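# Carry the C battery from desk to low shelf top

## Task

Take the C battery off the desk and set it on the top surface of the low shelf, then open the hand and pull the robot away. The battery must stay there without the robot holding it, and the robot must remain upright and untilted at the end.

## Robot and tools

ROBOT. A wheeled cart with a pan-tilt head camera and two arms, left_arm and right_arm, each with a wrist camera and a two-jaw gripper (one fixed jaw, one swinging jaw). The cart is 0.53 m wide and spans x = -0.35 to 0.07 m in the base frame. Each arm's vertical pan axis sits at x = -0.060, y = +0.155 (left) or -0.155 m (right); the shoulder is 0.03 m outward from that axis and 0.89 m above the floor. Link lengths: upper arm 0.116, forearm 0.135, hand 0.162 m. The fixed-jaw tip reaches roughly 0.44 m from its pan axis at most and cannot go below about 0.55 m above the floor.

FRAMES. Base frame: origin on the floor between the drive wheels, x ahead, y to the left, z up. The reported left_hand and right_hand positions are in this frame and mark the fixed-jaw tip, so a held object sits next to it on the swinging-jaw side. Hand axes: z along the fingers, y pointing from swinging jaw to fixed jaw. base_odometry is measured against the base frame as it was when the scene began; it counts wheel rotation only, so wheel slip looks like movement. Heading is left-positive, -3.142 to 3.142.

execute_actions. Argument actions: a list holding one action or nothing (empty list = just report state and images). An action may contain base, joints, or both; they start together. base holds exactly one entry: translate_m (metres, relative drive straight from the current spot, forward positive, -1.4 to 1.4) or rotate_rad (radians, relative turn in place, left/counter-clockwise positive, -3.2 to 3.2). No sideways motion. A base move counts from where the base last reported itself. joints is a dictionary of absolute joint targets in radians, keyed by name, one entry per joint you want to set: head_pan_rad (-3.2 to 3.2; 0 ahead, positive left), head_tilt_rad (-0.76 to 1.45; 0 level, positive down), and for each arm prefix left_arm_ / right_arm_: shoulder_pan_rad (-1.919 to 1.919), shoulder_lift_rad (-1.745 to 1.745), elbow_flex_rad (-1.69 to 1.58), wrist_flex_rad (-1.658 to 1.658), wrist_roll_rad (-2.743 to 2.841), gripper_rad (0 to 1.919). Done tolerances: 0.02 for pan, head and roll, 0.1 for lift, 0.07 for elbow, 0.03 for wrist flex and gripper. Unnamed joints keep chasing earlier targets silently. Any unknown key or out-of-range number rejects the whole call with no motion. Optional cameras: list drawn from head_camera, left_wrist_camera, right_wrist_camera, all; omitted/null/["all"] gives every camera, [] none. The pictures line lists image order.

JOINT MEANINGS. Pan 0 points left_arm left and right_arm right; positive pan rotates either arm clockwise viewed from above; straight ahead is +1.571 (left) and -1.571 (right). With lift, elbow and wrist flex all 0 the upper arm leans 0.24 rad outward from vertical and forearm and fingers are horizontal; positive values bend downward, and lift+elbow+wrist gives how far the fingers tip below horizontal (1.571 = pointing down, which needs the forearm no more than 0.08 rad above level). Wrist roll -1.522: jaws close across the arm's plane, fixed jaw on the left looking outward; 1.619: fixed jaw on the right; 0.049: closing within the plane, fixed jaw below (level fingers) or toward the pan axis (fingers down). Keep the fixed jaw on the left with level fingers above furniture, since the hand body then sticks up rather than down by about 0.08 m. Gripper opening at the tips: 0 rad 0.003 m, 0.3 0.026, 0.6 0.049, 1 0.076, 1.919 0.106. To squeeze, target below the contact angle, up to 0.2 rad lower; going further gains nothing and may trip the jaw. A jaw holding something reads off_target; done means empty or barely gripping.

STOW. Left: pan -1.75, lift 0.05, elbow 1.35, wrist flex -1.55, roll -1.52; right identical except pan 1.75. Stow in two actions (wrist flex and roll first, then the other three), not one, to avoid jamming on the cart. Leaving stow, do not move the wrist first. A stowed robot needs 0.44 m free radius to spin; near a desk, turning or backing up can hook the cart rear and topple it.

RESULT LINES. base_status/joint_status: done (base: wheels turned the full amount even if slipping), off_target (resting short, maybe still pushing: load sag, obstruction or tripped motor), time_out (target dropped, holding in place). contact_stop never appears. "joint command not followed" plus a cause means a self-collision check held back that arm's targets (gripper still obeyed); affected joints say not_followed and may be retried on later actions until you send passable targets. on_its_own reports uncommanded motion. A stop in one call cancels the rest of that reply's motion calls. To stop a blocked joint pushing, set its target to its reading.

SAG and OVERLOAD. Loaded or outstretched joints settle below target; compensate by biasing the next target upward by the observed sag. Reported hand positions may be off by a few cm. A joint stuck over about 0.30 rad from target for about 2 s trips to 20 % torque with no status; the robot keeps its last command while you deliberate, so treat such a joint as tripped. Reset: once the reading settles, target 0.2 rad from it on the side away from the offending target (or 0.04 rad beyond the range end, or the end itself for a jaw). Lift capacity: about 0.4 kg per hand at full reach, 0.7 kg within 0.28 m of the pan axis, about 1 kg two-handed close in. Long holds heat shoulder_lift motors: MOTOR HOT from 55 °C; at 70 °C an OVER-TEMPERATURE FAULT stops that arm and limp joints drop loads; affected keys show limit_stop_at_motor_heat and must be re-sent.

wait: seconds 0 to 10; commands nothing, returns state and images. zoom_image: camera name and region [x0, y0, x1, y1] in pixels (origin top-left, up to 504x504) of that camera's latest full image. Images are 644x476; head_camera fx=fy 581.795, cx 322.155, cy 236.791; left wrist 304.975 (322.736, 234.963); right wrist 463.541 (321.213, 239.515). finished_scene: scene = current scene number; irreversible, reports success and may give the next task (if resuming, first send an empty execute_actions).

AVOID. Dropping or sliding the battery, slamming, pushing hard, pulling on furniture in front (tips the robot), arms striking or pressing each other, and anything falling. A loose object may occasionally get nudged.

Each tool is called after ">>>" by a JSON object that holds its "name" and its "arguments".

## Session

>>> {"name": "execute_actions", "arguments": {"actions": []}}

Scene clock: 0.00 s.
base_odometry: x=+0.000 y=+0.000 heading=+0.000 (m, m, rad; odometry frame)
base_status: not commanded
joint_positions: head_pan_rad=-0.006 head_tilt_rad=-0.023 left_arm_shoulder_pan_rad=-1.771 left_arm_shoulder_lift_rad=+0.068 left_arm_elbow_flex_rad=+1.276 left_arm_wrist_flex_rad=-1.515 left_arm_wrist_roll_rad=-1.498 left_arm_gripper_rad=+1.920 right_arm_shoulder_pan_rad=+1.745 right_arm_shoulder_lift_rad=+0.060 right_arm_elbow_flex_rad=+1.351 right_arm_wrist_flex_rad=-1.457 right_arm_wrist_roll_rad=-1.541 right_arm_gripper_rad=+1.920
joint_status: not commanded
left_hand: x=-0.3129 y=+0.0957 z=+0.9011 quat_wxyz=(-0.067, -0.640, -0.072, +0.762) (m; base frame)
right_hand: x=-0.3097 y=-0.1190 z=+0.8798 quat_wxyz=(-0.056, +0.687, -0.066, -0.721) (m; base frame)
pictures: head_camera, left_wrist_camera, right_wrist_camera
Images, in order (width x height): head_camera 644x476, left_wrist_camera 644x476, right_wrist_camera 644x476.

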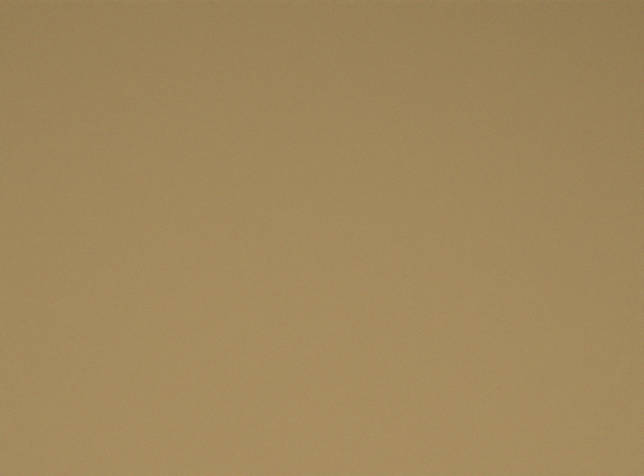

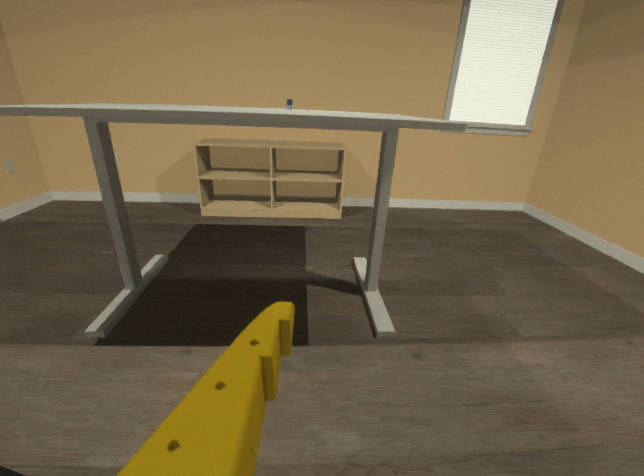

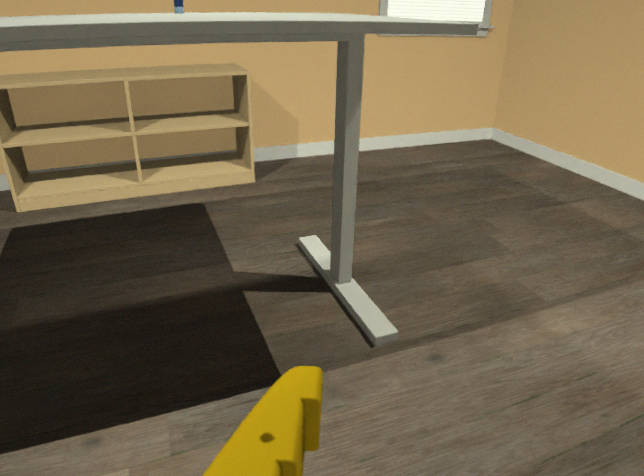

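>>> {"name": "execute_actions", "arguments": {"actions": [{"joints":{"head_pan_rad":-3.0,"head_tilt_rad":0.35}}], "cameras": ["head_camera"]}}

Scene clock: 10.80 s.
base_odometry: x=+0.000 y=+0.000 heading=+0.000 (m, m, rad; odometry frame)
base_status: not commanded
joint_positions: head_pan_rad=-2.990 head_tilt_rad=+0.343 left_arm_shoulder_pan_rad=-1.771 left_arm_shoulder_lift_rad=+0.068 left_arm_elbow_flex_rad=+1.276 left_arm_wrist_flex_rad=-1.515 left_arm_wrist_roll_rad=-1.498 left_arm_gripper_rad=+1.920 right_arm_shoulder_pan_rad=+1.745 right_arm_shoulder_lift_rad=+0.060 right_arm_elbow_flex_rad=+1.351 right_arm_wrist_flex_rad=-1.457 right_arm_wrist_roll_rad=-1.541 right_arm_gripper_rad=+1.920
joint_status: all done
left_hand: x=-0.3129 y=+0.0957 z=+0.9011 quat_wxyz=(-0.067, -0.640, -0.072, +0.762) (m; base frame)
right_hand: x=-0.3097 y=-0.1190 z=+0.8798 quat_wxyz=(-0.056, +0.687, -0.066, -0.721) (m; base frame)
pictures: head_camera
Images, in order (width x height): head_camera 644x476.

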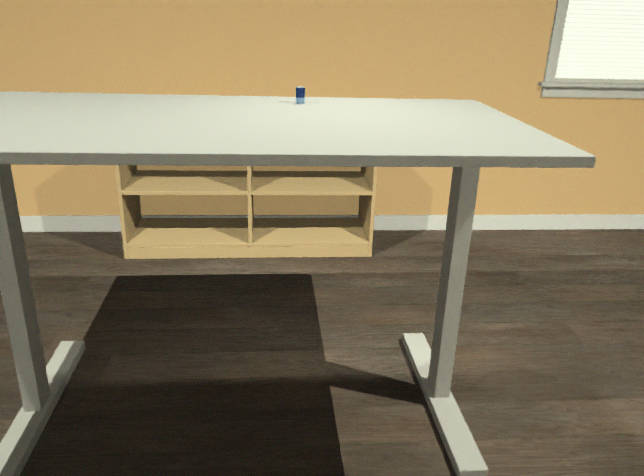

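>>> {"name": "execute_actions", "arguments": {"actions": [{"base":{"rotate_rad":-0.66},"joints":{"head_pan_rad":-2.9,"head_tilt_rad":0.5}}], "cameras": ["head_camera"]}}

>>> {"name": "execute_actions", "arguments": {"actions": [{"base":{"translate_m":-1.4},"joints":{"head_pan_rad":-2.0,"head_tilt_rad":0.5,"left_arm_shoulder_pan_rad":1.57,"left_arm_shoulder_lift_rad":-0.8,"left_arm_elbow_flex_rad":0.8}}], "cameras": ["head_camera"]}}

Scene clock: 45.50 s.
base_odometry: x=-0.001 y=+0.000 heading=-0.659 (m, m, rad; odometry frame)
base_status: done
joint_positions: head_pan_rad=-2.910 head_tilt_rad=+0.494 left_arm_shoulder_pan_rad=-1.771 left_arm_shoulder_lift_rad=+0.068 left_arm_elbow_flex_rad=+1.276 left_arm_wrist_flex_rad=-1.515 left_arm_wrist_roll_rad=-1.498 left_arm_gripper_rad=+1.920 right_arm_shoulder_pan_rad=+1.745 right_arm_shoulder_lift_rad=+0.060 right_arm_elbow_flex_rad=+1.351 right_arm_wrist_flex_rad=-1.457 right_arm_wrist_roll_rad=-1.541 right_arm_gripper_rad=+1.920
joint_status: all done
left_hand: x=-0.3129 y=+0.0957 z=+0.9011 quat_wxyz=(-0.067, -0.640, -0.072, +0.762) (m; base frame)
right_hand: x=-0.3097 y=-0.1190 z=+0.8798 quat_wxyz=(-0.056, +0.687, -0.066, -0.721) (m; base frame)
pictures: head_camera
Images, in order (width x height): head_camera 644x476.

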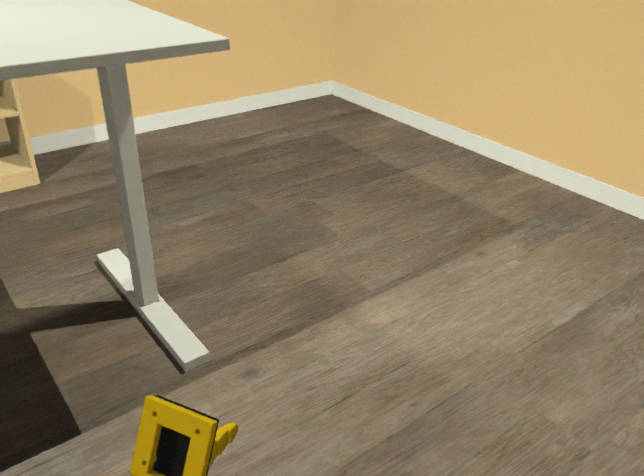

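Scene clock: 53.37 s.
base_odometry: x=-1.106 y=+0.859 heading=-0.661 (m, m, rad; odometry frame)
base_status: done
joint_positions: head_pan_rad=-2.010 head_tilt_rad=+0.494 left_arm_shoulder_pan_rad=+1.560 left_arm_shoulder_lift_rad=-0.787 left_arm_elbow_flex_rad=+0.834 left_arm_wrist_flex_rad=-1.515 left_arm_wrist_roll_rad=-1.498 left_arm_gripper_rad=+1.920 right_arm_shoulder_pan_rad=+1.745 right_arm_shoulder_lift_rad=+0.060 right_arm_elbow_flex_rad=+1.351 right_arm_wrist_flex_rad=-1.457 right_arm_wrist_roll_rad=-1.541 right_arm_gripper_rad=+1.920
joint_status: all done
left_hand: x=+0.0623 y=+0.1640 z=+1.1517 quat_wxyz=(+0.999, -0.001, +0.052, -0.007) (m; base frame)
right_hand: x=-0.3097 y=-0.1190 z=+0.8798 quat_wxyz=(-0.056, +0.687, -0.066, -0.721) (m; base frame)
pictures: head_camera
Images, in order (width x height): head_camera 644x476.

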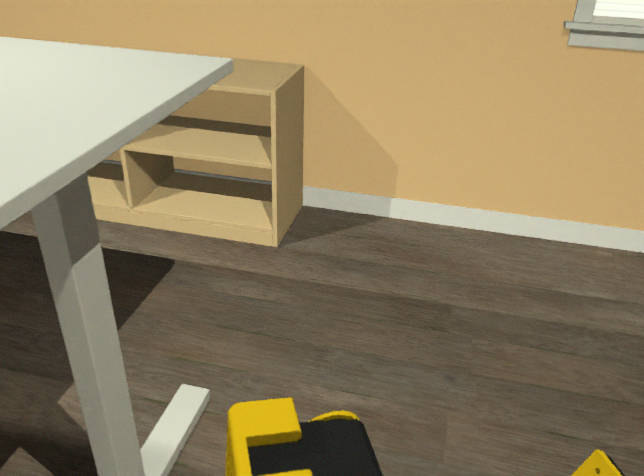

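>>> {"name": "execute_actions", "arguments": {"actions": [{"base":{"rotate_rad":0.855},"joints":{"head_pan_rad":-2.4,"left_arm_wrist_flex_rad":0.5,"left_arm_gripper_rad":1.0}}], "cameras": ["head_camera"]}}

>>> {"name": "execute_actions", "arguments": {"actions": [{"base":{"translate_m":-1.4},"joints":{"head_pan_rad":-1.57,"head_tilt_rad":0.6}}], "cameras": ["head_camera"]}}

Scene clock: 66.63 s.
base_odometry: x=-1.106 y=+0.860 heading=+0.193 (m, m, rad; odometry frame)
base_status: done
joint_positions: head_pan_rad=-2.390 head_tilt_rad=+0.494 left_arm_shoulder_pan_rad=+1.560 left_arm_shoulder_lift_rad=-0.787 left_arm_elbow_flex_rad=+0.834 left_arm_wrist_flex_rad=+0.497 left_arm_wrist_roll_rad=-1.498 left_arm_gripper_rad=+1.010 right_arm_shoulder_pan_rad=+1.745 right_arm_shoulder_lift_rad=+0.060 right_arm_elbow_flex_rad=+1.351 right_arm_wrist_flex_rad=-1.457 right_arm_wrist_roll_rad=-1.541 right_arm_gripper_rad=+1.920
joint_status: all done
left_hand: x=+0.1824 y=+0.1652 z=+0.9085 quat_wxyz=(+0.491, -0.015, +0.871, -0.003) (m; base frame)
right_hand: x=-0.3097 y=-0.1190 z=+0.8798 quat_wxyz=(-0.056, +0.687, -0.066, -0.721) (m; base frame)
pictures: head_camera
Images, in order (width x height): head_camera 644x476.

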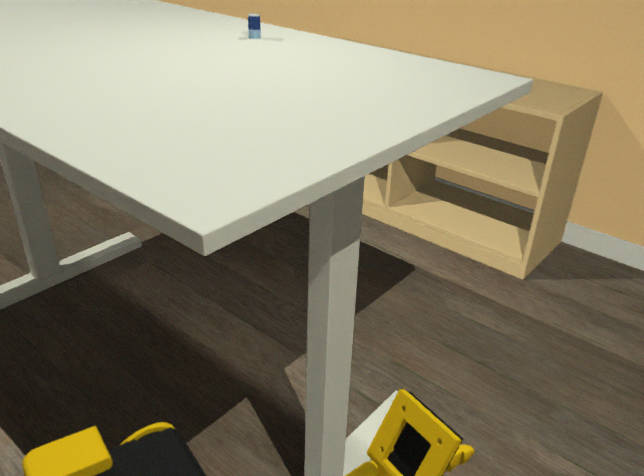

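Scene clock: 74.50 s.
base_odometry: x=-2.480 y=+0.588 heading=+0.195 (m, m, rad; odometry frame)
base_status: done
joint_positions: head_pan_rad=-1.580 head_tilt_rad=+0.594 left_arm_shoulder_pan_rad=+1.560 left_arm_shoulder_lift_rad=-0.787 left_arm_elbow_flex_rad=+0.834 left_arm_wrist_flex_rad=+0.497 left_arm_wrist_roll_rad=-1.498 left_arm_gripper_rad=+1.010 right_arm_shoulder_pan_rad=+1.745 right_arm_shoulder_lift_rad=+0.060 right_arm_elbow_flex_rad=+1.351 right_arm_wrist_flex_rad=-1.457 right_arm_wrist_roll_rad=-1.541 right_arm_gripper_rad=+1.920
joint_status: all done
left_hand: x=+0.1824 y=+0.1652 z=+0.9085 quat_wxyz=(+0.491, -0.015, +0.871, -0.003) (m; base frame)
right_hand: x=-0.3097 y=-0.1190 z=+0.8798 quat_wxyz=(-0.056, +0.687, -0.066, -0.721) (m; base frame)
pictures: head_camera
Images, in order (width x height): head_camera 644x476.

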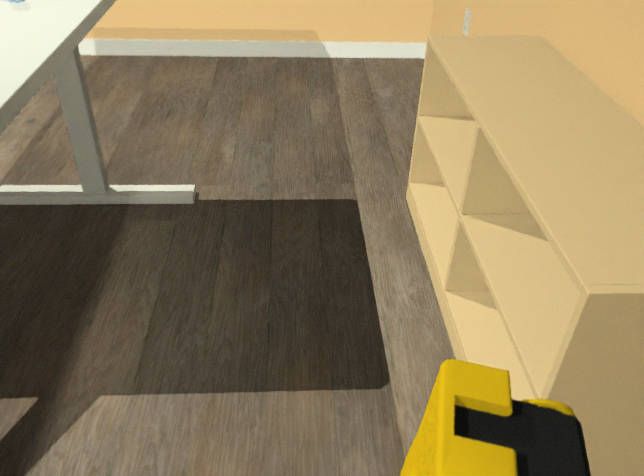

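>>> {"name": "execute_actions", "arguments": {"actions": [{"base":{"translate_m":-0.06},"joints":{"head_pan_rad":-1.0,"left_arm_shoulder_lift_rad":-0.7,"left_arm_elbow_flex_rad":0.2,"left_arm_wrist_flex_rad":1.0}}], "cameras": []}}

>>> {"name": "execute_actions", "arguments": {"actions": [{"base":{"rotate_rad":-1.54},"joints":{"head_pan_rad":0.2,"head_tilt_rad":0.5}}], "cameras": ["head_camera"]}}

Scene clock: 83.37 s.
base_odometry: x=-2.539 y=+0.577 heading=+0.195 (m, m, rad; odometry frame)
base_status: done
joint_positions: head_pan_rad=-1.010 head_tilt_rad=+0.594 left_arm_shoulder_pan_rad=+1.560 left_arm_shoulder_lift_rad=-0.699 left_arm_elbow_flex_rad=+0.239 left_arm_wrist_flex_rad=+0.997 left_arm_wrist_roll_rad=-1.498 left_arm_gripper_rad=+1.010 right_arm_shoulder_pan_rad=+1.745 right_arm_shoulder_lift_rad=+0.060 right_arm_elbow_flex_rad=+1.351 right_arm_wrist_flex_rad=-1.457 right_arm_wrist_roll_rad=-1.541 right_arm_gripper_rad=+1.920
joint_status: all done
left_hand: x=+0.1755 y=+0.1652 z=+0.9802 quat_wxyz=(+0.494, -0.015, +0.869, -0.003) (m; base frame)
right_hand: x=-0.3097 y=-0.1190 z=+0.8798 quat_wxyz=(-0.056, +0.687, -0.066, -0.721) (m; base frame)
pictures: none
No camera images: the call's "cameras" was empty. Leave "cameras" out to get every camera's image.

Scene clock: 86.00 s.
base_odometry: x=-2.539 y=+0.577 heading=-1.344 (m, m, rad; odometry frame)
base_status: done
joint_positions: head_pan_rad=+0.190 head_tilt_rad=+0.514 left_arm_shoulder_pan_rad=+1.560 left_arm_shoulder_lift_rad=-0.699 left_arm_elbow_flex_rad=+0.239 left_arm_wrist_flex_rad=+0.997 left_arm_wrist_roll_rad=-1.498 left_arm_gripper_rad=+1.010 right_arm_shoulder_pan_rad=+1.745 right_arm_shoulder_lift_rad=+0.060 right_arm_elbow_flex_rad=+1.351 right_arm_wrist_flex_rad=-1.457 right_arm_wrist_roll_rad=-1.541 right_arm_gripper_rad=+1.920
joint_status: all done
left_hand: x=+0.1755 y=+0.1652 z=+0.9802 quat_wxyz=(+0.494, -0.015, +0.869, -0.003) (m; base frame)
right_hand: x=-0.3097 y=-0.1190 z=+0.8798 quat_wxyz=(-0.056, +0.687, -0.066, -0.721) (m; base frame)
pictures: head_camera
Images, in order (width x height): head_camera 644x476.

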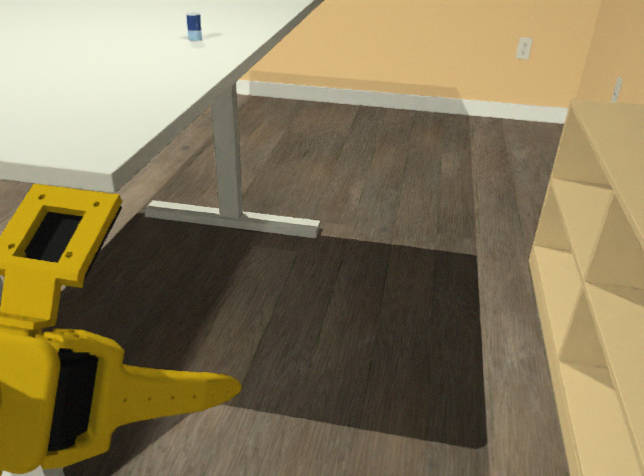

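>>> {"name": "execute_actions", "arguments": {"actions": [{"base":{"translate_m":0.75},"joints":{"head_pan_rad":0.75,"head_tilt_rad":0.55,"left_arm_shoulder_pan_rad":1.7}}], "cameras": ["head_camera"]}}

Scene clock: 99.50 s.
base_odometry: x=-2.372 y=-0.155 heading=-1.344 (m, m, rad; odometry frame)
base_status: done
joint_positions: head_pan_rad=+0.740 head_tilt_rad=+0.544 left_arm_shoulder_pan_rad=+1.689 left_arm_shoulder_lift_rad=-0.699 left_arm_elbow_flex_rad=+0.239 left_arm_wrist_flex_rad=+0.997 left_arm_wrist_roll_rad=-1.498 left_arm_gripper_rad=+1.010 right_arm_shoulder_pan_rad=+1.745 right_arm_shoulder_lift_rad=+0.060 right_arm_elbow_flex_rad=+1.351 right_arm_wrist_flex_rad=-1.457 right_arm_wrist_roll_rad=-1.541 right_arm_gripper_rad=+1.920
joint_status: all done
left_hand: x=+0.1749 y=+0.1348 z=+0.9802 quat_wxyz=(+0.493, +0.041, +0.868, -0.035) (m; base frame)
right_hand: x=-0.3097 y=-0.1190 z=+0.8798 quat_wxyz=(-0.056, +0.687, -0.066, -0.721) (m; base frame)
pictures: head_camera
Images, in order (width x height): head_camera 644x476.

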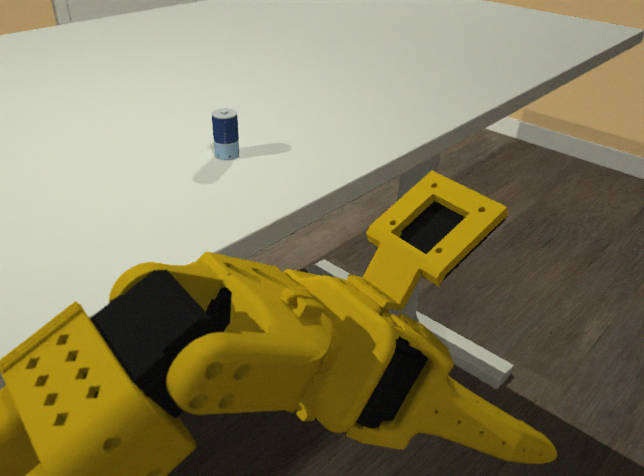

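>>> {"name": "execute_actions", "arguments": {"actions": [{"base":{"translate_m":0.35},"joints":{"head_pan_rad":1.3,"head_tilt_rad":0.6,"left_arm_shoulder_pan_rad":0.0,"left_arm_shoulder_lift_rad":-0.36,"left_arm_elbow_flex_rad":-0.42,"left_arm_wrist_flex_rad":1.28}}], "cameras": ["head_camera","left_wrist_camera"]}}

Scene clock: 113.17 s.
base_odometry: x=-2.293 y=-0.496 heading=-1.343 (m, m, rad; odometry frame)
base_status: done
joint_positions: head_pan_rad=+1.290 head_tilt_rad=+0.594 left_arm_shoulder_pan_rad=+0.010 left_arm_shoulder_lift_rad=-0.356 left_arm_elbow_flex_rad=-0.385 left_arm_wrist_flex_rad=+1.277 left_arm_wrist_roll_rad=-1.498 left_arm_gripper_rad=+1.010 right_arm_shoulder_pan_rad=+1.745 right_arm_shoulder_lift_rad=+0.060 right_arm_elbow_flex_rad=+1.351 right_arm_wrist_flex_rad=-1.457 right_arm_wrist_roll_rad=-1.541 right_arm_gripper_rad=+1.920
joint_status: all done
left_hand: x=-0.0653 y=+0.4064 z=+1.0218 quat_wxyz=(+0.356, -0.619, +0.610, +0.344) (m; base frame)
right_hand: x=-0.3097 y=-0.1190 z=+0.8798 quat_wxyz=(-0.056, +0.687, -0.066, -0.721) (m; base frame)
pictures: head_camera, left_wrist_camera
Images, in order (width x height): head_camera 644x476, left_wrist_camera 644x476.

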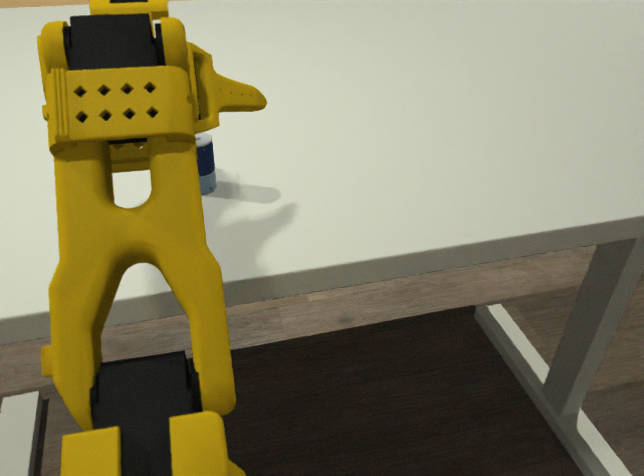

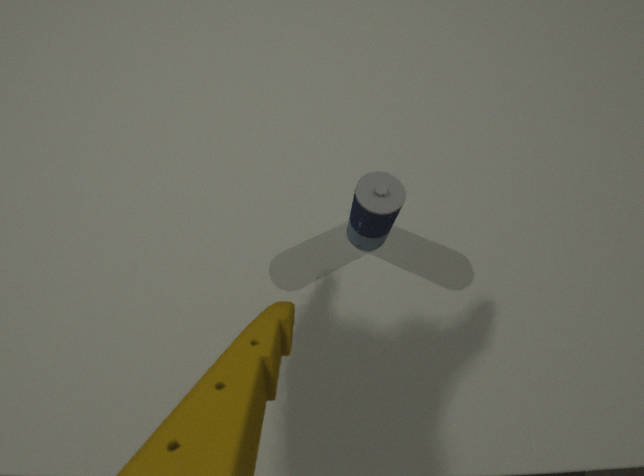

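>>> {"name": "execute_actions", "arguments": {"actions": [{"joints":{"left_arm_shoulder_pan_rad":0.08,"left_arm_shoulder_lift_rad":-0.04,"left_arm_elbow_flex_rad":-0.54,"left_arm_wrist_flex_rad":1.14,"left_arm_gripper_rad":0.8}}], "cameras": ["left_wrist_camera"]}}

Scene clock: 124.30 s.
base_odometry: x=-2.293 y=-0.496 heading=-1.343 (m, m, rad; odometry frame)
base_status: not commanded
joint_positions: head_pan_rad=+1.290 head_tilt_rad=+0.594 left_arm_shoulder_pan_rad=+0.069 left_arm_shoulder_lift_rad=-0.032 left_arm_elbow_flex_rad=-0.502 left_arm_wrist_flex_rad=+1.157 left_arm_wrist_roll_rad=-1.498 left_arm_gripper_rad=+0.810 right_arm_shoulder_pan_rad=+1.745 right_arm_shoulder_lift_rad=+0.060 right_arm_elbow_flex_rad=+1.351 right_arm_wrist_flex_rad=-1.457 right_arm_wrist_roll_rad=-1.541 right_arm_gripper_rad=+1.920
joint_status: all done
left_hand: x=-0.0470 y=+0.4532 z=+0.9865 quat_wxyz=(+0.337, -0.615, +0.643, +0.307) (m; base frame)
right_hand: x=-0.3097 y=-0.1190 z=+0.8798 quat_wxyz=(-0.056, +0.687, -0.066, -0.721) (m; base frame)
pictures: left_wrist_camera
Images, in order (width x height): left_wrist_camera 644x476.

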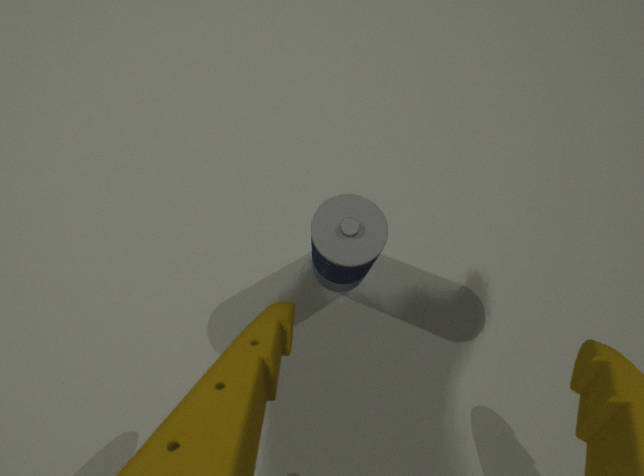

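>>> {"name": "execute_actions", "arguments": {"actions": [{"joints":{"left_arm_shoulder_lift_rad":0.29,"left_arm_elbow_flex_rad":-0.69,"left_arm_wrist_flex_rad":1.03,"left_arm_gripper_rad":0.7}}], "cameras": ["left_wrist_camera"]}}

Scene clock: 131.67 s.
base_odometry: x=-2.293 y=-0.496 heading=-1.343 (m, m, rad; odometry frame)
base_status: not commanded
joint_positions: head_pan_rad=+1.290 head_tilt_rad=+0.594 left_arm_shoulder_pan_rad=+0.069 left_arm_shoulder_lift_rad=+0.306 left_arm_elbow_flex_rad=-0.651 left_arm_wrist_flex_rad=+1.047 left_arm_wrist_roll_rad=-1.498 left_arm_gripper_rad=+0.710 right_arm_shoulder_pan_rad=+1.745 right_arm_shoulder_lift_rad=+0.060 right_arm_elbow_flex_rad=+1.351 right_arm_wrist_flex_rad=-1.457 right_arm_wrist_roll_rad=-1.541 right_arm_gripper_rad=+1.920
joint_status: all done
left_hand: x=-0.0442 y=+0.4932 z=+0.9395 quat_wxyz=(+0.311, -0.627, +0.656, +0.284) (m; base frame)
right_hand: x=-0.3097 y=-0.1190 z=+0.8798 quat_wxyz=(-0.056, +0.687, -0.066, -0.721) (m; base frame)
pictures: left_wrist_camera
Images, in order (width x height): left_wrist_camera 644x476.

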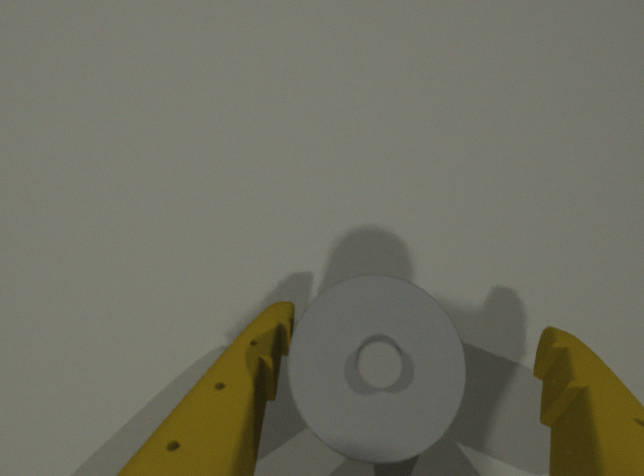

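>>> {"name": "execute_actions", "arguments": {"actions": [{"joints":{"left_arm_gripper_rad":0.12}}], "cameras": ["left_wrist_camera"]}}

>>> {"name": "execute_actions", "arguments": {"actions": [{"joints":{"left_arm_shoulder_lift_rad":0.0,"head_pan_rad":-0.6,"head_tilt_rad":0.8}}], "cameras": ["left_wrist_camera"]}}

Scene clock: 137.67 s.
base_odometry: x=-2.293 y=-0.496 heading=-1.343 (m, m, rad; odometry frame)
base_status: not commanded
joint_positions: head_pan_rad=+1.290 head_tilt_rad=+0.594 left_arm_shoulder_pan_rad=+0.071 left_arm_shoulder_lift_rad=+0.306 left_arm_elbow_flex_rad=-0.651 left_arm_wrist_flex_rad=+1.047 left_arm_wrist_roll_rad=-1.498 left_arm_gripper_rad=+0.312 right_arm_shoulder_pan_rad=+1.745 right_arm_shoulder_lift_rad=+0.060 right_arm_elbow_flex_rad=+1.351 right_arm_wrist_flex_rad=-1.457 right_arm_wrist_roll_rad=-1.541 right_arm_gripper_rad=+1.920
joint_status: left_arm_gripper_rad off_target (ended at +0.312, target +0.120)
left_hand: x=-0.0437 y=+0.4932 z=+0.9395 quat_wxyz=(+0.312, -0.626, +0.656, +0.283) (m; base frame)
right_hand: x=-0.3097 y=-0.1190 z=+0.8798 quat_wxyz=(-0.056, +0.687, -0.066, -0.721) (m; base frame)
pictures: left_wrist_camera
Images, in order (width x height): left_wrist_camera 644x476.

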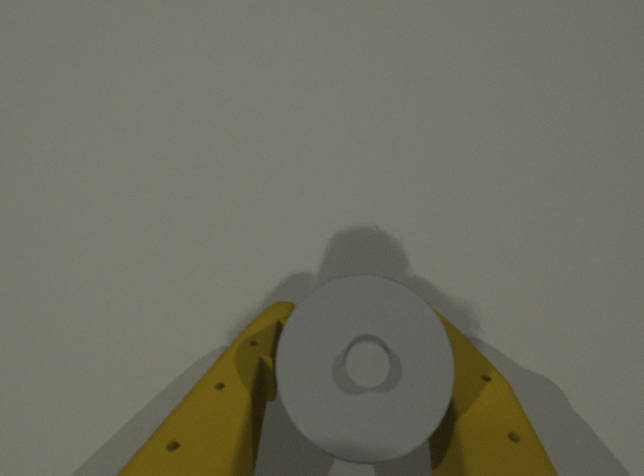

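Scene clock: 139.73 s.
base_odometry: x=-2.293 y=-0.496 heading=-1.343 (m, m, rad; odometry frame)
base_status: not commanded
joint_positions: head_pan_rad=-0.590 head_tilt_rad=+0.795 left_arm_shoulder_pan_rad=+0.071 left_arm_shoulder_lift_rad=+0.049 left_arm_elbow_flex_rad=-0.651 left_arm_wrist_flex_rad=+1.047 left_arm_wrist_roll_rad=-1.498 left_arm_gripper_rad=+0.312 right_arm_shoulder_pan_rad=+1.745 right_arm_shoulder_lift_rad=+0.060 right_arm_elbow_flex_rad=+1.351 right_arm_wrist_flex_rad=-1.457 right_arm_wrist_roll_rad=-1.541 right_arm_gripper_rad=+1.920
joint_status: all done
left_hand: x=-0.0452 y=+0.4717 z=+1.0161 quat_wxyz=(+0.395, -0.584, +0.612, +0.359) (m; base frame)
right_hand: x=-0.3097 y=-0.1190 z=+0.8798 quat_wxyz=(-0.056, +0.687, -0.066, -0.721) (m; base frame)
pictures: left_wrist_camera
Images, in order (width x height): left_wrist_camera 644x476.

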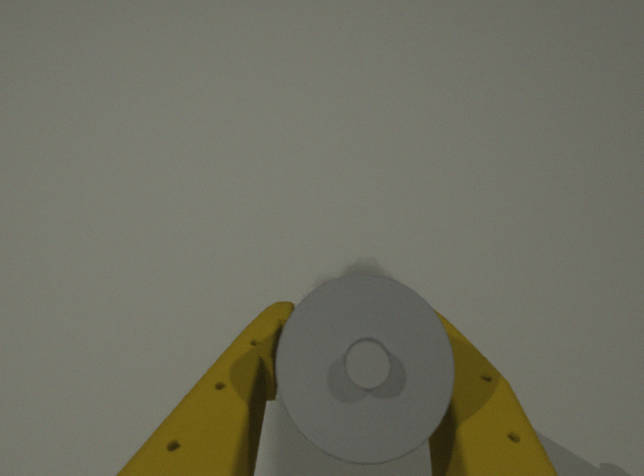

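>>> {"name": "execute_actions", "arguments": {"actions": [{"base":{"translate_m":-0.93},"joints":{"left_arm_shoulder_pan_rad":1.6}}], "cameras": ["head_camera"]}}

Scene clock: 151.60 s.
base_odometry: x=-2.504 y=+0.410 heading=-1.341 (m, m, rad; odometry frame)
base_status: done
joint_positions: head_pan_rad=-0.590 head_tilt_rad=+0.795 left_arm_shoulder_pan_rad=+1.590 left_arm_shoulder_lift_rad=+0.049 left_arm_elbow_flex_rad=-0.651 left_arm_wrist_flex_rad=+1.047 left_arm_wrist_roll_rad=-1.498 left_arm_gripper_rad=+0.312 right_arm_shoulder_pan_rad=+1.745 right_arm_shoulder_lift_rad=+0.060 right_arm_elbow_flex_rad=+1.351 right_arm_wrist_flex_rad=-1.457 right_arm_wrist_roll_rad=-1.541 right_arm_gripper_rad=+1.920
joint_status: all done
left_hand: x=+0.2570 y=+0.1568 z=+1.0161 quat_wxyz=(+0.533, -0.002, +0.846, -0.011) (m; base frame)
right_hand: x=-0.3097 y=-0.1190 z=+0.8798 quat_wxyz=(-0.056, +0.687, -0.066, -0.721) (m; base frame)
pictures: head_camera
Images, in order (width x height): head_camera 644x476.

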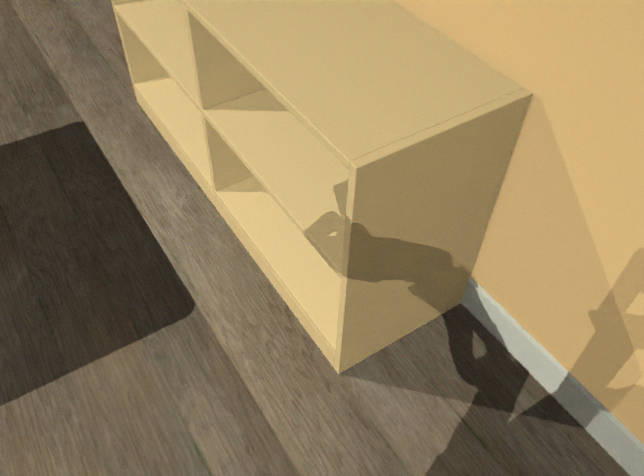

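>>> {"name": "execute_actions", "arguments": {"actions": [{"base":{"rotate_rad":-0.895},"joints":{"head_pan_rad":0.1,"left_arm_shoulder_lift_rad":0.6,"left_arm_elbow_flex_rad":-0.4,"left_arm_wrist_flex_rad":0.45}}], "cameras": ["head_camera"]}}

>>> {"name": "execute_actions", "arguments": {"actions": [{"base":{"translate_m":0.48},"joints":{"head_tilt_rad":1.15,"left_arm_shoulder_lift_rad":1.15,"left_arm_elbow_flex_rad":-0.45,"left_arm_wrist_flex_rad":-0.08}}], "cameras": ["head_camera","left_wrist_camera"]}}

Scene clock: 164.73 s.
base_odometry: x=-2.504 y=+0.411 heading=-2.235 (m, m, rad; odometry frame)
base_status: done
joint_positions: head_pan_rad=+0.090 head_tilt_rad=+0.795 left_arm_shoulder_pan_rad=+1.591 left_arm_shoulder_lift_rad=+0.629 left_arm_elbow_flex_rad=-0.390 left_arm_wrist_flex_rad=+0.470 left_arm_wrist_roll_rad=-1.498 left_arm_gripper_rad=+0.312 right_arm_shoulder_pan_rad=+1.745 right_arm_shoulder_lift_rad=+0.060 right_arm_elbow_flex_rad=+1.351 right_arm_wrist_flex_rad=-1.457 right_arm_wrist_roll_rad=-1.541 right_arm_gripper_rad=+1.920
joint_status: all done
left_hand: x=+0.3132 y=+0.1551 z=+0.8367 quat_wxyz=(+0.418, -0.002, +0.909, -0.009) (m; base frame)
right_hand: x=-0.3097 y=-0.1190 z=+0.8798 quat_wxyz=(-0.056, +0.687, -0.066, -0.721) (m; base frame)
pictures: head_camera
Images, in order (width x height): head_camera 644x476.

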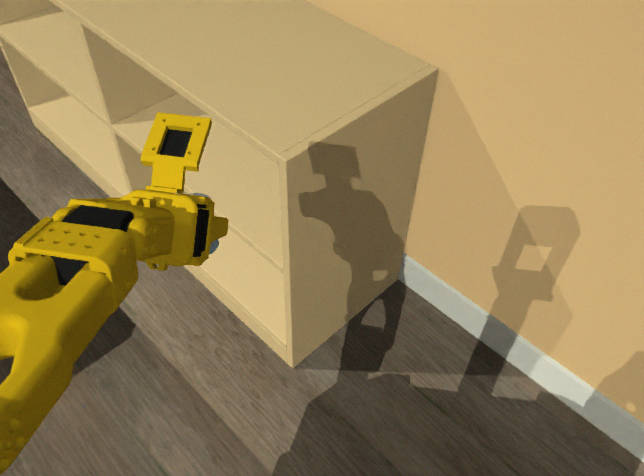

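Scene clock: 167.97 s.
base_odometry: x=-2.801 y=+0.033 heading=-2.236 (m, m, rad; odometry frame)
base_status: done
joint_positions: head_pan_rad=+0.090 head_tilt_rad=+1.145 left_arm_shoulder_pan_rad=+1.591 left_arm_shoulder_lift_rad=+1.178 left_arm_elbow_flex_rad=-0.410 left_arm_wrist_flex_rad=-0.059 left_arm_wrist_roll_rad=-1.498 left_arm_gripper_rad=+0.312 right_arm_shoulder_pan_rad=+1.745 right_arm_shoulder_lift_rad=+0.060 right_arm_elbow_flex_rad=+1.351 right_arm_wrist_flex_rad=-1.457 right_arm_wrist_roll_rad=-1.541 right_arm_gripper_rad=+1.920
joint_status: all done
left_hand: x=+0.3074 y=+0.1553 z=+0.7163 quat_wxyz=(+0.418, -0.002, +0.909, -0.009) (m; base frame)
right_hand: x=-0.3097 y=-0.1190 z=+0.8798 quat_wxyz=(-0.056, +0.687, -0.066, -0.721) (m; base frame)
pictures: head_camera, left_wrist_camera
Images, in order (width x height): head_camera 644x476, left_wrist_camera 644x476.

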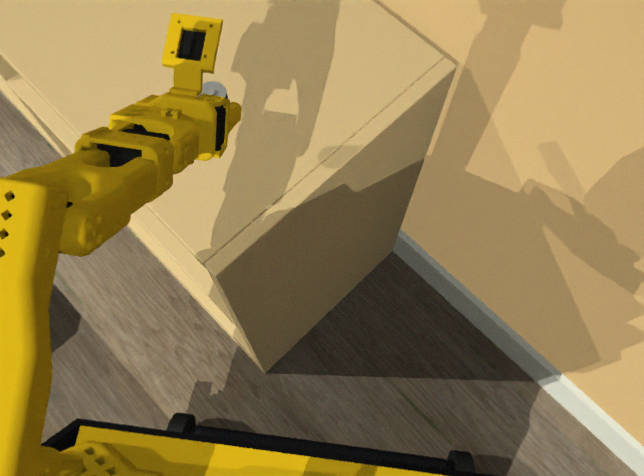

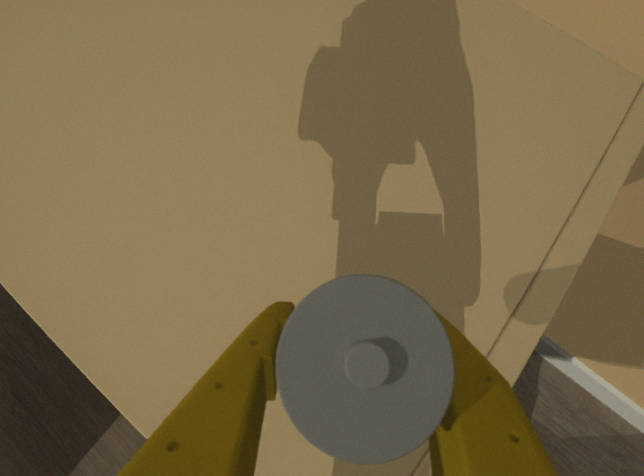

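>>> {"name": "execute_actions", "arguments": {"actions": [{"base":{"translate_m":0.04},"joints":{"left_arm_shoulder_lift_rad":1.44,"left_arm_elbow_flex_rad":-0.44,"left_arm_wrist_flex_rad":-0.38}}], "cameras": ["head_camera","left_wrist_camera"]}}

Scene clock: 176.30 s.
base_odometry: x=-2.826 y=+0.001 heading=-2.236 (m, m, rad; odometry frame)
base_status: done
joint_positions: head_pan_rad=+0.090 head_tilt_rad=+1.145 left_arm_shoulder_pan_rad=+1.591 left_arm_shoulder_lift_rad=+1.465 left_arm_elbow_flex_rad=-0.410 left_arm_wrist_flex_rad=-0.359 left_arm_wrist_roll_rad=-1.498 left_arm_gripper_rad=+0.312 right_arm_shoulder_pan_rad=+1.745 right_arm_shoulder_lift_rad=+0.060 right_arm_elbow_flex_rad=+1.351 right_arm_wrist_flex_rad=-1.457 right_arm_wrist_roll_rad=-1.541 right_arm_gripper_rad=+1.920
joint_status: all done
left_hand: x=+0.2792 y=+0.1558 z=+0.6598 quat_wxyz=(+0.423, -0.002, +0.906, -0.009) (m; base frame)
right_hand: x=-0.3097 y=-0.1190 z=+0.8798 quat_wxyz=(-0.056, +0.687, -0.066, -0.721) (m; base frame)
pictures: head_camera, left_wrist_camera
Images, in order (width x height): head_camera 644x476, left_wrist_camera 644x476.

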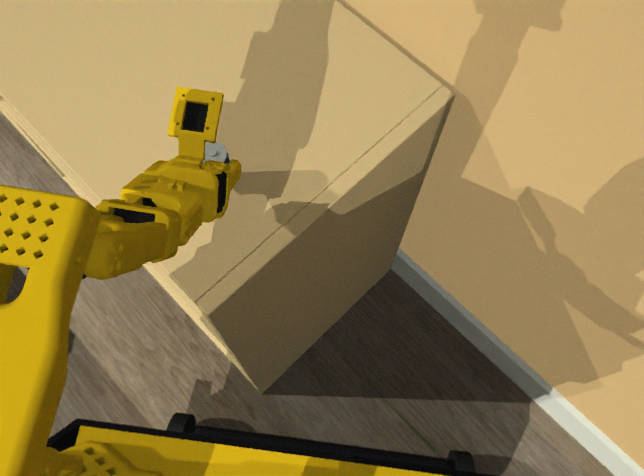

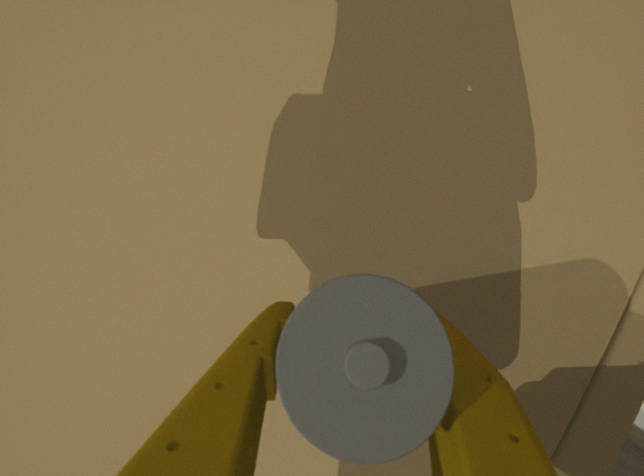

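>>> {"name": "execute_actions", "arguments": {"actions": [{"joints":{"left_arm_shoulder_lift_rad":1.53,"left_arm_wrist_flex_rad":-0.44}}], "cameras": ["left_wrist_camera"]}}

Scene clock: 183.00 s.
base_odometry: x=-2.826 y=+0.001 heading=-2.236 (m, m, rad; odometry frame)
base_status: not commanded
joint_positions: head_pan_rad=+0.090 head_tilt_rad=+1.145 left_arm_shoulder_pan_rad=+1.591 left_arm_shoulder_lift_rad=+1.545 left_arm_elbow_flex_rad=-0.411 left_arm_wrist_flex_rad=-0.425 left_arm_wrist_roll_rad=-1.498 left_arm_gripper_rad=+0.312 right_arm_shoulder_pan_rad=+1.745 right_arm_shoulder_lift_rad=+0.060 right_arm_elbow_flex_rad=+1.351 right_arm_wrist_flex_rad=-1.457 right_arm_wrist_roll_rad=-1.541 right_arm_gripper_rad=+1.920
joint_status: all done
left_hand: x=+0.2671 y=+0.1561 z=+0.6440 quat_wxyz=(+0.418, -0.002, +0.909, -0.009) (m; base frame)
right_hand: x=-0.3097 y=-0.1190 z=+0.8798 quat_wxyz=(-0.056, +0.687, -0.066, -0.721) (m; base frame)
pictures: left_wrist_camera
Images, in order (width x height): left_wrist_camera 644x476.

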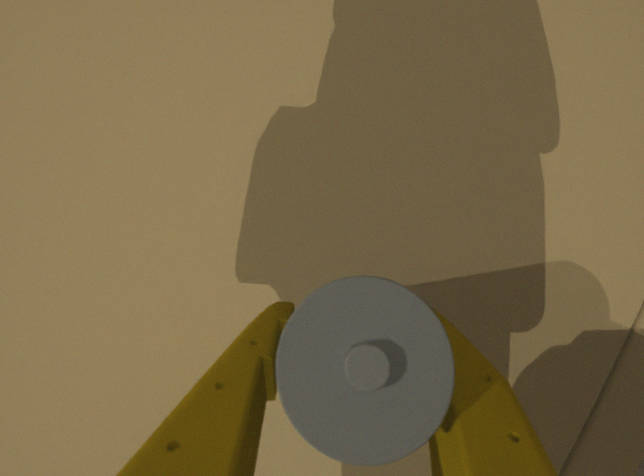

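Sag dropped to .015 from .025, which suggests contact. Releasing.

>>> {"name": "execute_actions", "arguments": {"actions": [{"joints":{"left_arm_gripper_rad":0.7}}], "cameras": ["left_wrist_camera"]}}

>>> {"name": "execute_actions", "arguments": {"actions": [{"joints":{"left_arm_shoulder_pan_rad":1.54}}], "cameras": ["left_wrist_camera"]}}

Scene clock: 188.03 s.
base_odometry: x=-2.826 y=+0.001 heading=-2.236 (m, m, rad; odometry frame)
base_status: not commanded
joint_positions: head_pan_rad=+0.090 head_tilt_rad=+1.145 left_arm_shoulder_pan_rad=+1.591 left_arm_shoulder_lift_rad=+1.545 left_arm_elbow_flex_rad=-0.413 left_arm_wrist_flex_rad=-0.425 left_arm_wrist_roll_rad=-1.498 left_arm_gripper_rad=+0.688 right_arm_shoulder_pan_rad=+1.745 right_arm_shoulder_lift_rad=+0.060 right_arm_elbow_flex_rad=+1.351 right_arm_wrist_flex_rad=-1.457 right_arm_wrist_roll_rad=-1.541 right_arm_gripper_rad=+1.920
joint_status: all done
left_hand: x=+0.2675 y=+0.1561 z=+0.6443 quat_wxyz=(+0.418, -0.002, +0.908, -0.009) (m; base frame)
right_hand: x=-0.3097 y=-0.1190 z=+0.8798 quat_wxyz=(-0.056, +0.687, -0.066, -0.721) (m; base frame)
pictures: left_wrist_camera
Images, in order (width x height): left_wrist_camera 644x476.

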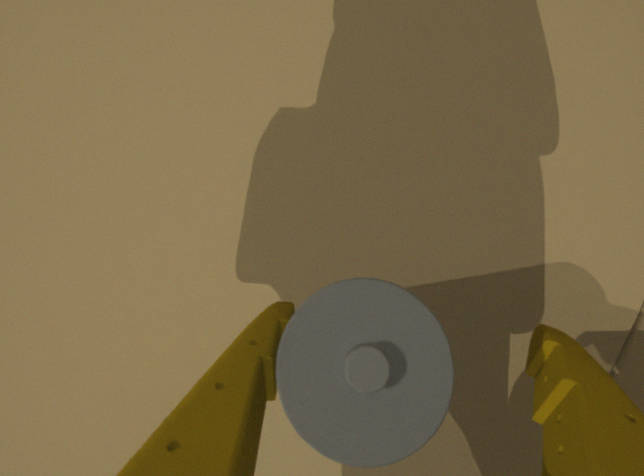

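Scene clock: 188.70 s.
base_odometry: x=-2.826 y=+0.001 heading=-2.236 (m, m, rad; odometry frame)
base_status: not commanded
joint_positions: head_pan_rad=+0.090 head_tilt_rad=+1.145 left_arm_shoulder_pan_rad=+1.551 left_arm_shoulder_lift_rad=+1.545 left_arm_elbow_flex_rad=-0.413 left_arm_wrist_flex_rad=-0.425 left_arm_wrist_roll_rad=-1.498 left_arm_gripper_rad=+0.690 right_arm_shoulder_pan_rad=+1.745 right_arm_shoulder_lift_rad=+0.060 right_arm_elbow_flex_rad=+1.351 right_arm_wrist_flex_rad=-1.457 right_arm_wrist_roll_rad=-1.541 right_arm_gripper_rad=+1.920
joint_status: all done
left_hand: x=+0.2672 y=+0.1691 z=+0.6443 quat_wxyz=(+0.418, -0.020, +0.908, -0.001) (m; base frame)
right_hand: x=-0.3097 y=-0.1190 z=+0.8798 quat_wxyz=(-0.056, +0.687, -0.066, -0.721) (m; base frame)
pictures: left_wrist_camera
Images, in order (width x height): left_wrist_camera 644x476.

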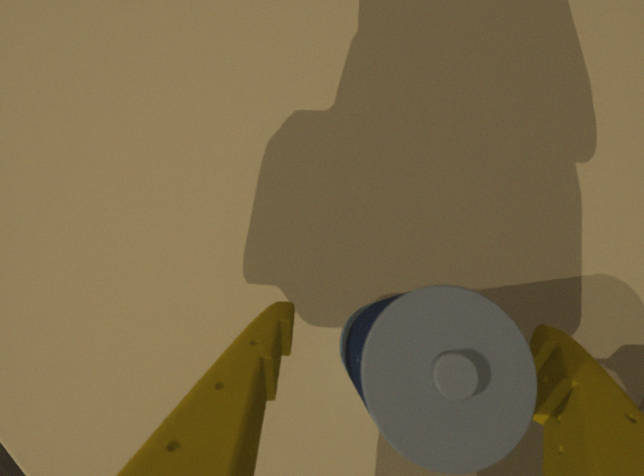

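>>> {"name": "execute_actions", "arguments": {"actions": [{"base":{"translate_m":-0.48},"joints":{"left_arm_shoulder_lift_rad":1.3,"left_arm_gripper_rad":0.9,"head_tilt_rad":0.85}}], "cameras": ["head_camera"]}}

Scene clock: 197.30 s.
base_odometry: x=-2.529 y=+0.379 heading=-2.235 (m, m, rad; odometry frame)
base_status: done
joint_positions: head_pan_rad=+0.090 head_tilt_rad=+0.865 left_arm_shoulder_pan_rad=+1.551 left_arm_shoulder_lift_rad=+1.353 left_arm_elbow_flex_rad=-0.413 left_arm_wrist_flex_rad=-0.425 left_arm_wrist_roll_rad=-1.498 left_arm_gripper_rad=+0.890 right_arm_shoulder_pan_rad=+1.745 right_arm_shoulder_lift_rad=+0.060 right_arm_elbow_flex_rad=+1.351 right_arm_wrist_flex_rad=-1.457 right_arm_wrist_roll_rad=-1.541 right_arm_gripper_rad=+1.920
joint_status: all done
left_hand: x=+0.3093 y=+0.1699 z=+0.7055 quat_wxyz=(+0.503, -0.019, +0.864, -0.001) (m; base frame)
right_hand: x=-0.3097 y=-0.1190 z=+0.8798 quat_wxyz=(-0.056, +0.687, -0.066, -0.721) (m; base frame)
pictures: head_camera
Images, in order (width x height): head_camera 644x476.

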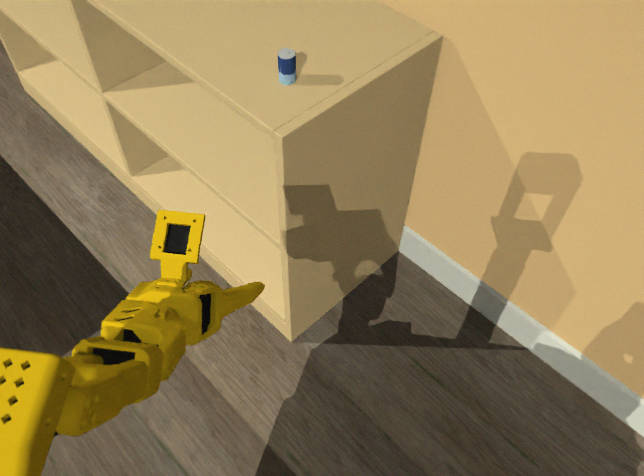

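>>> {"name": "finished_scene", "arguments": {"scene": 2}}

The scene is finished: the task was done.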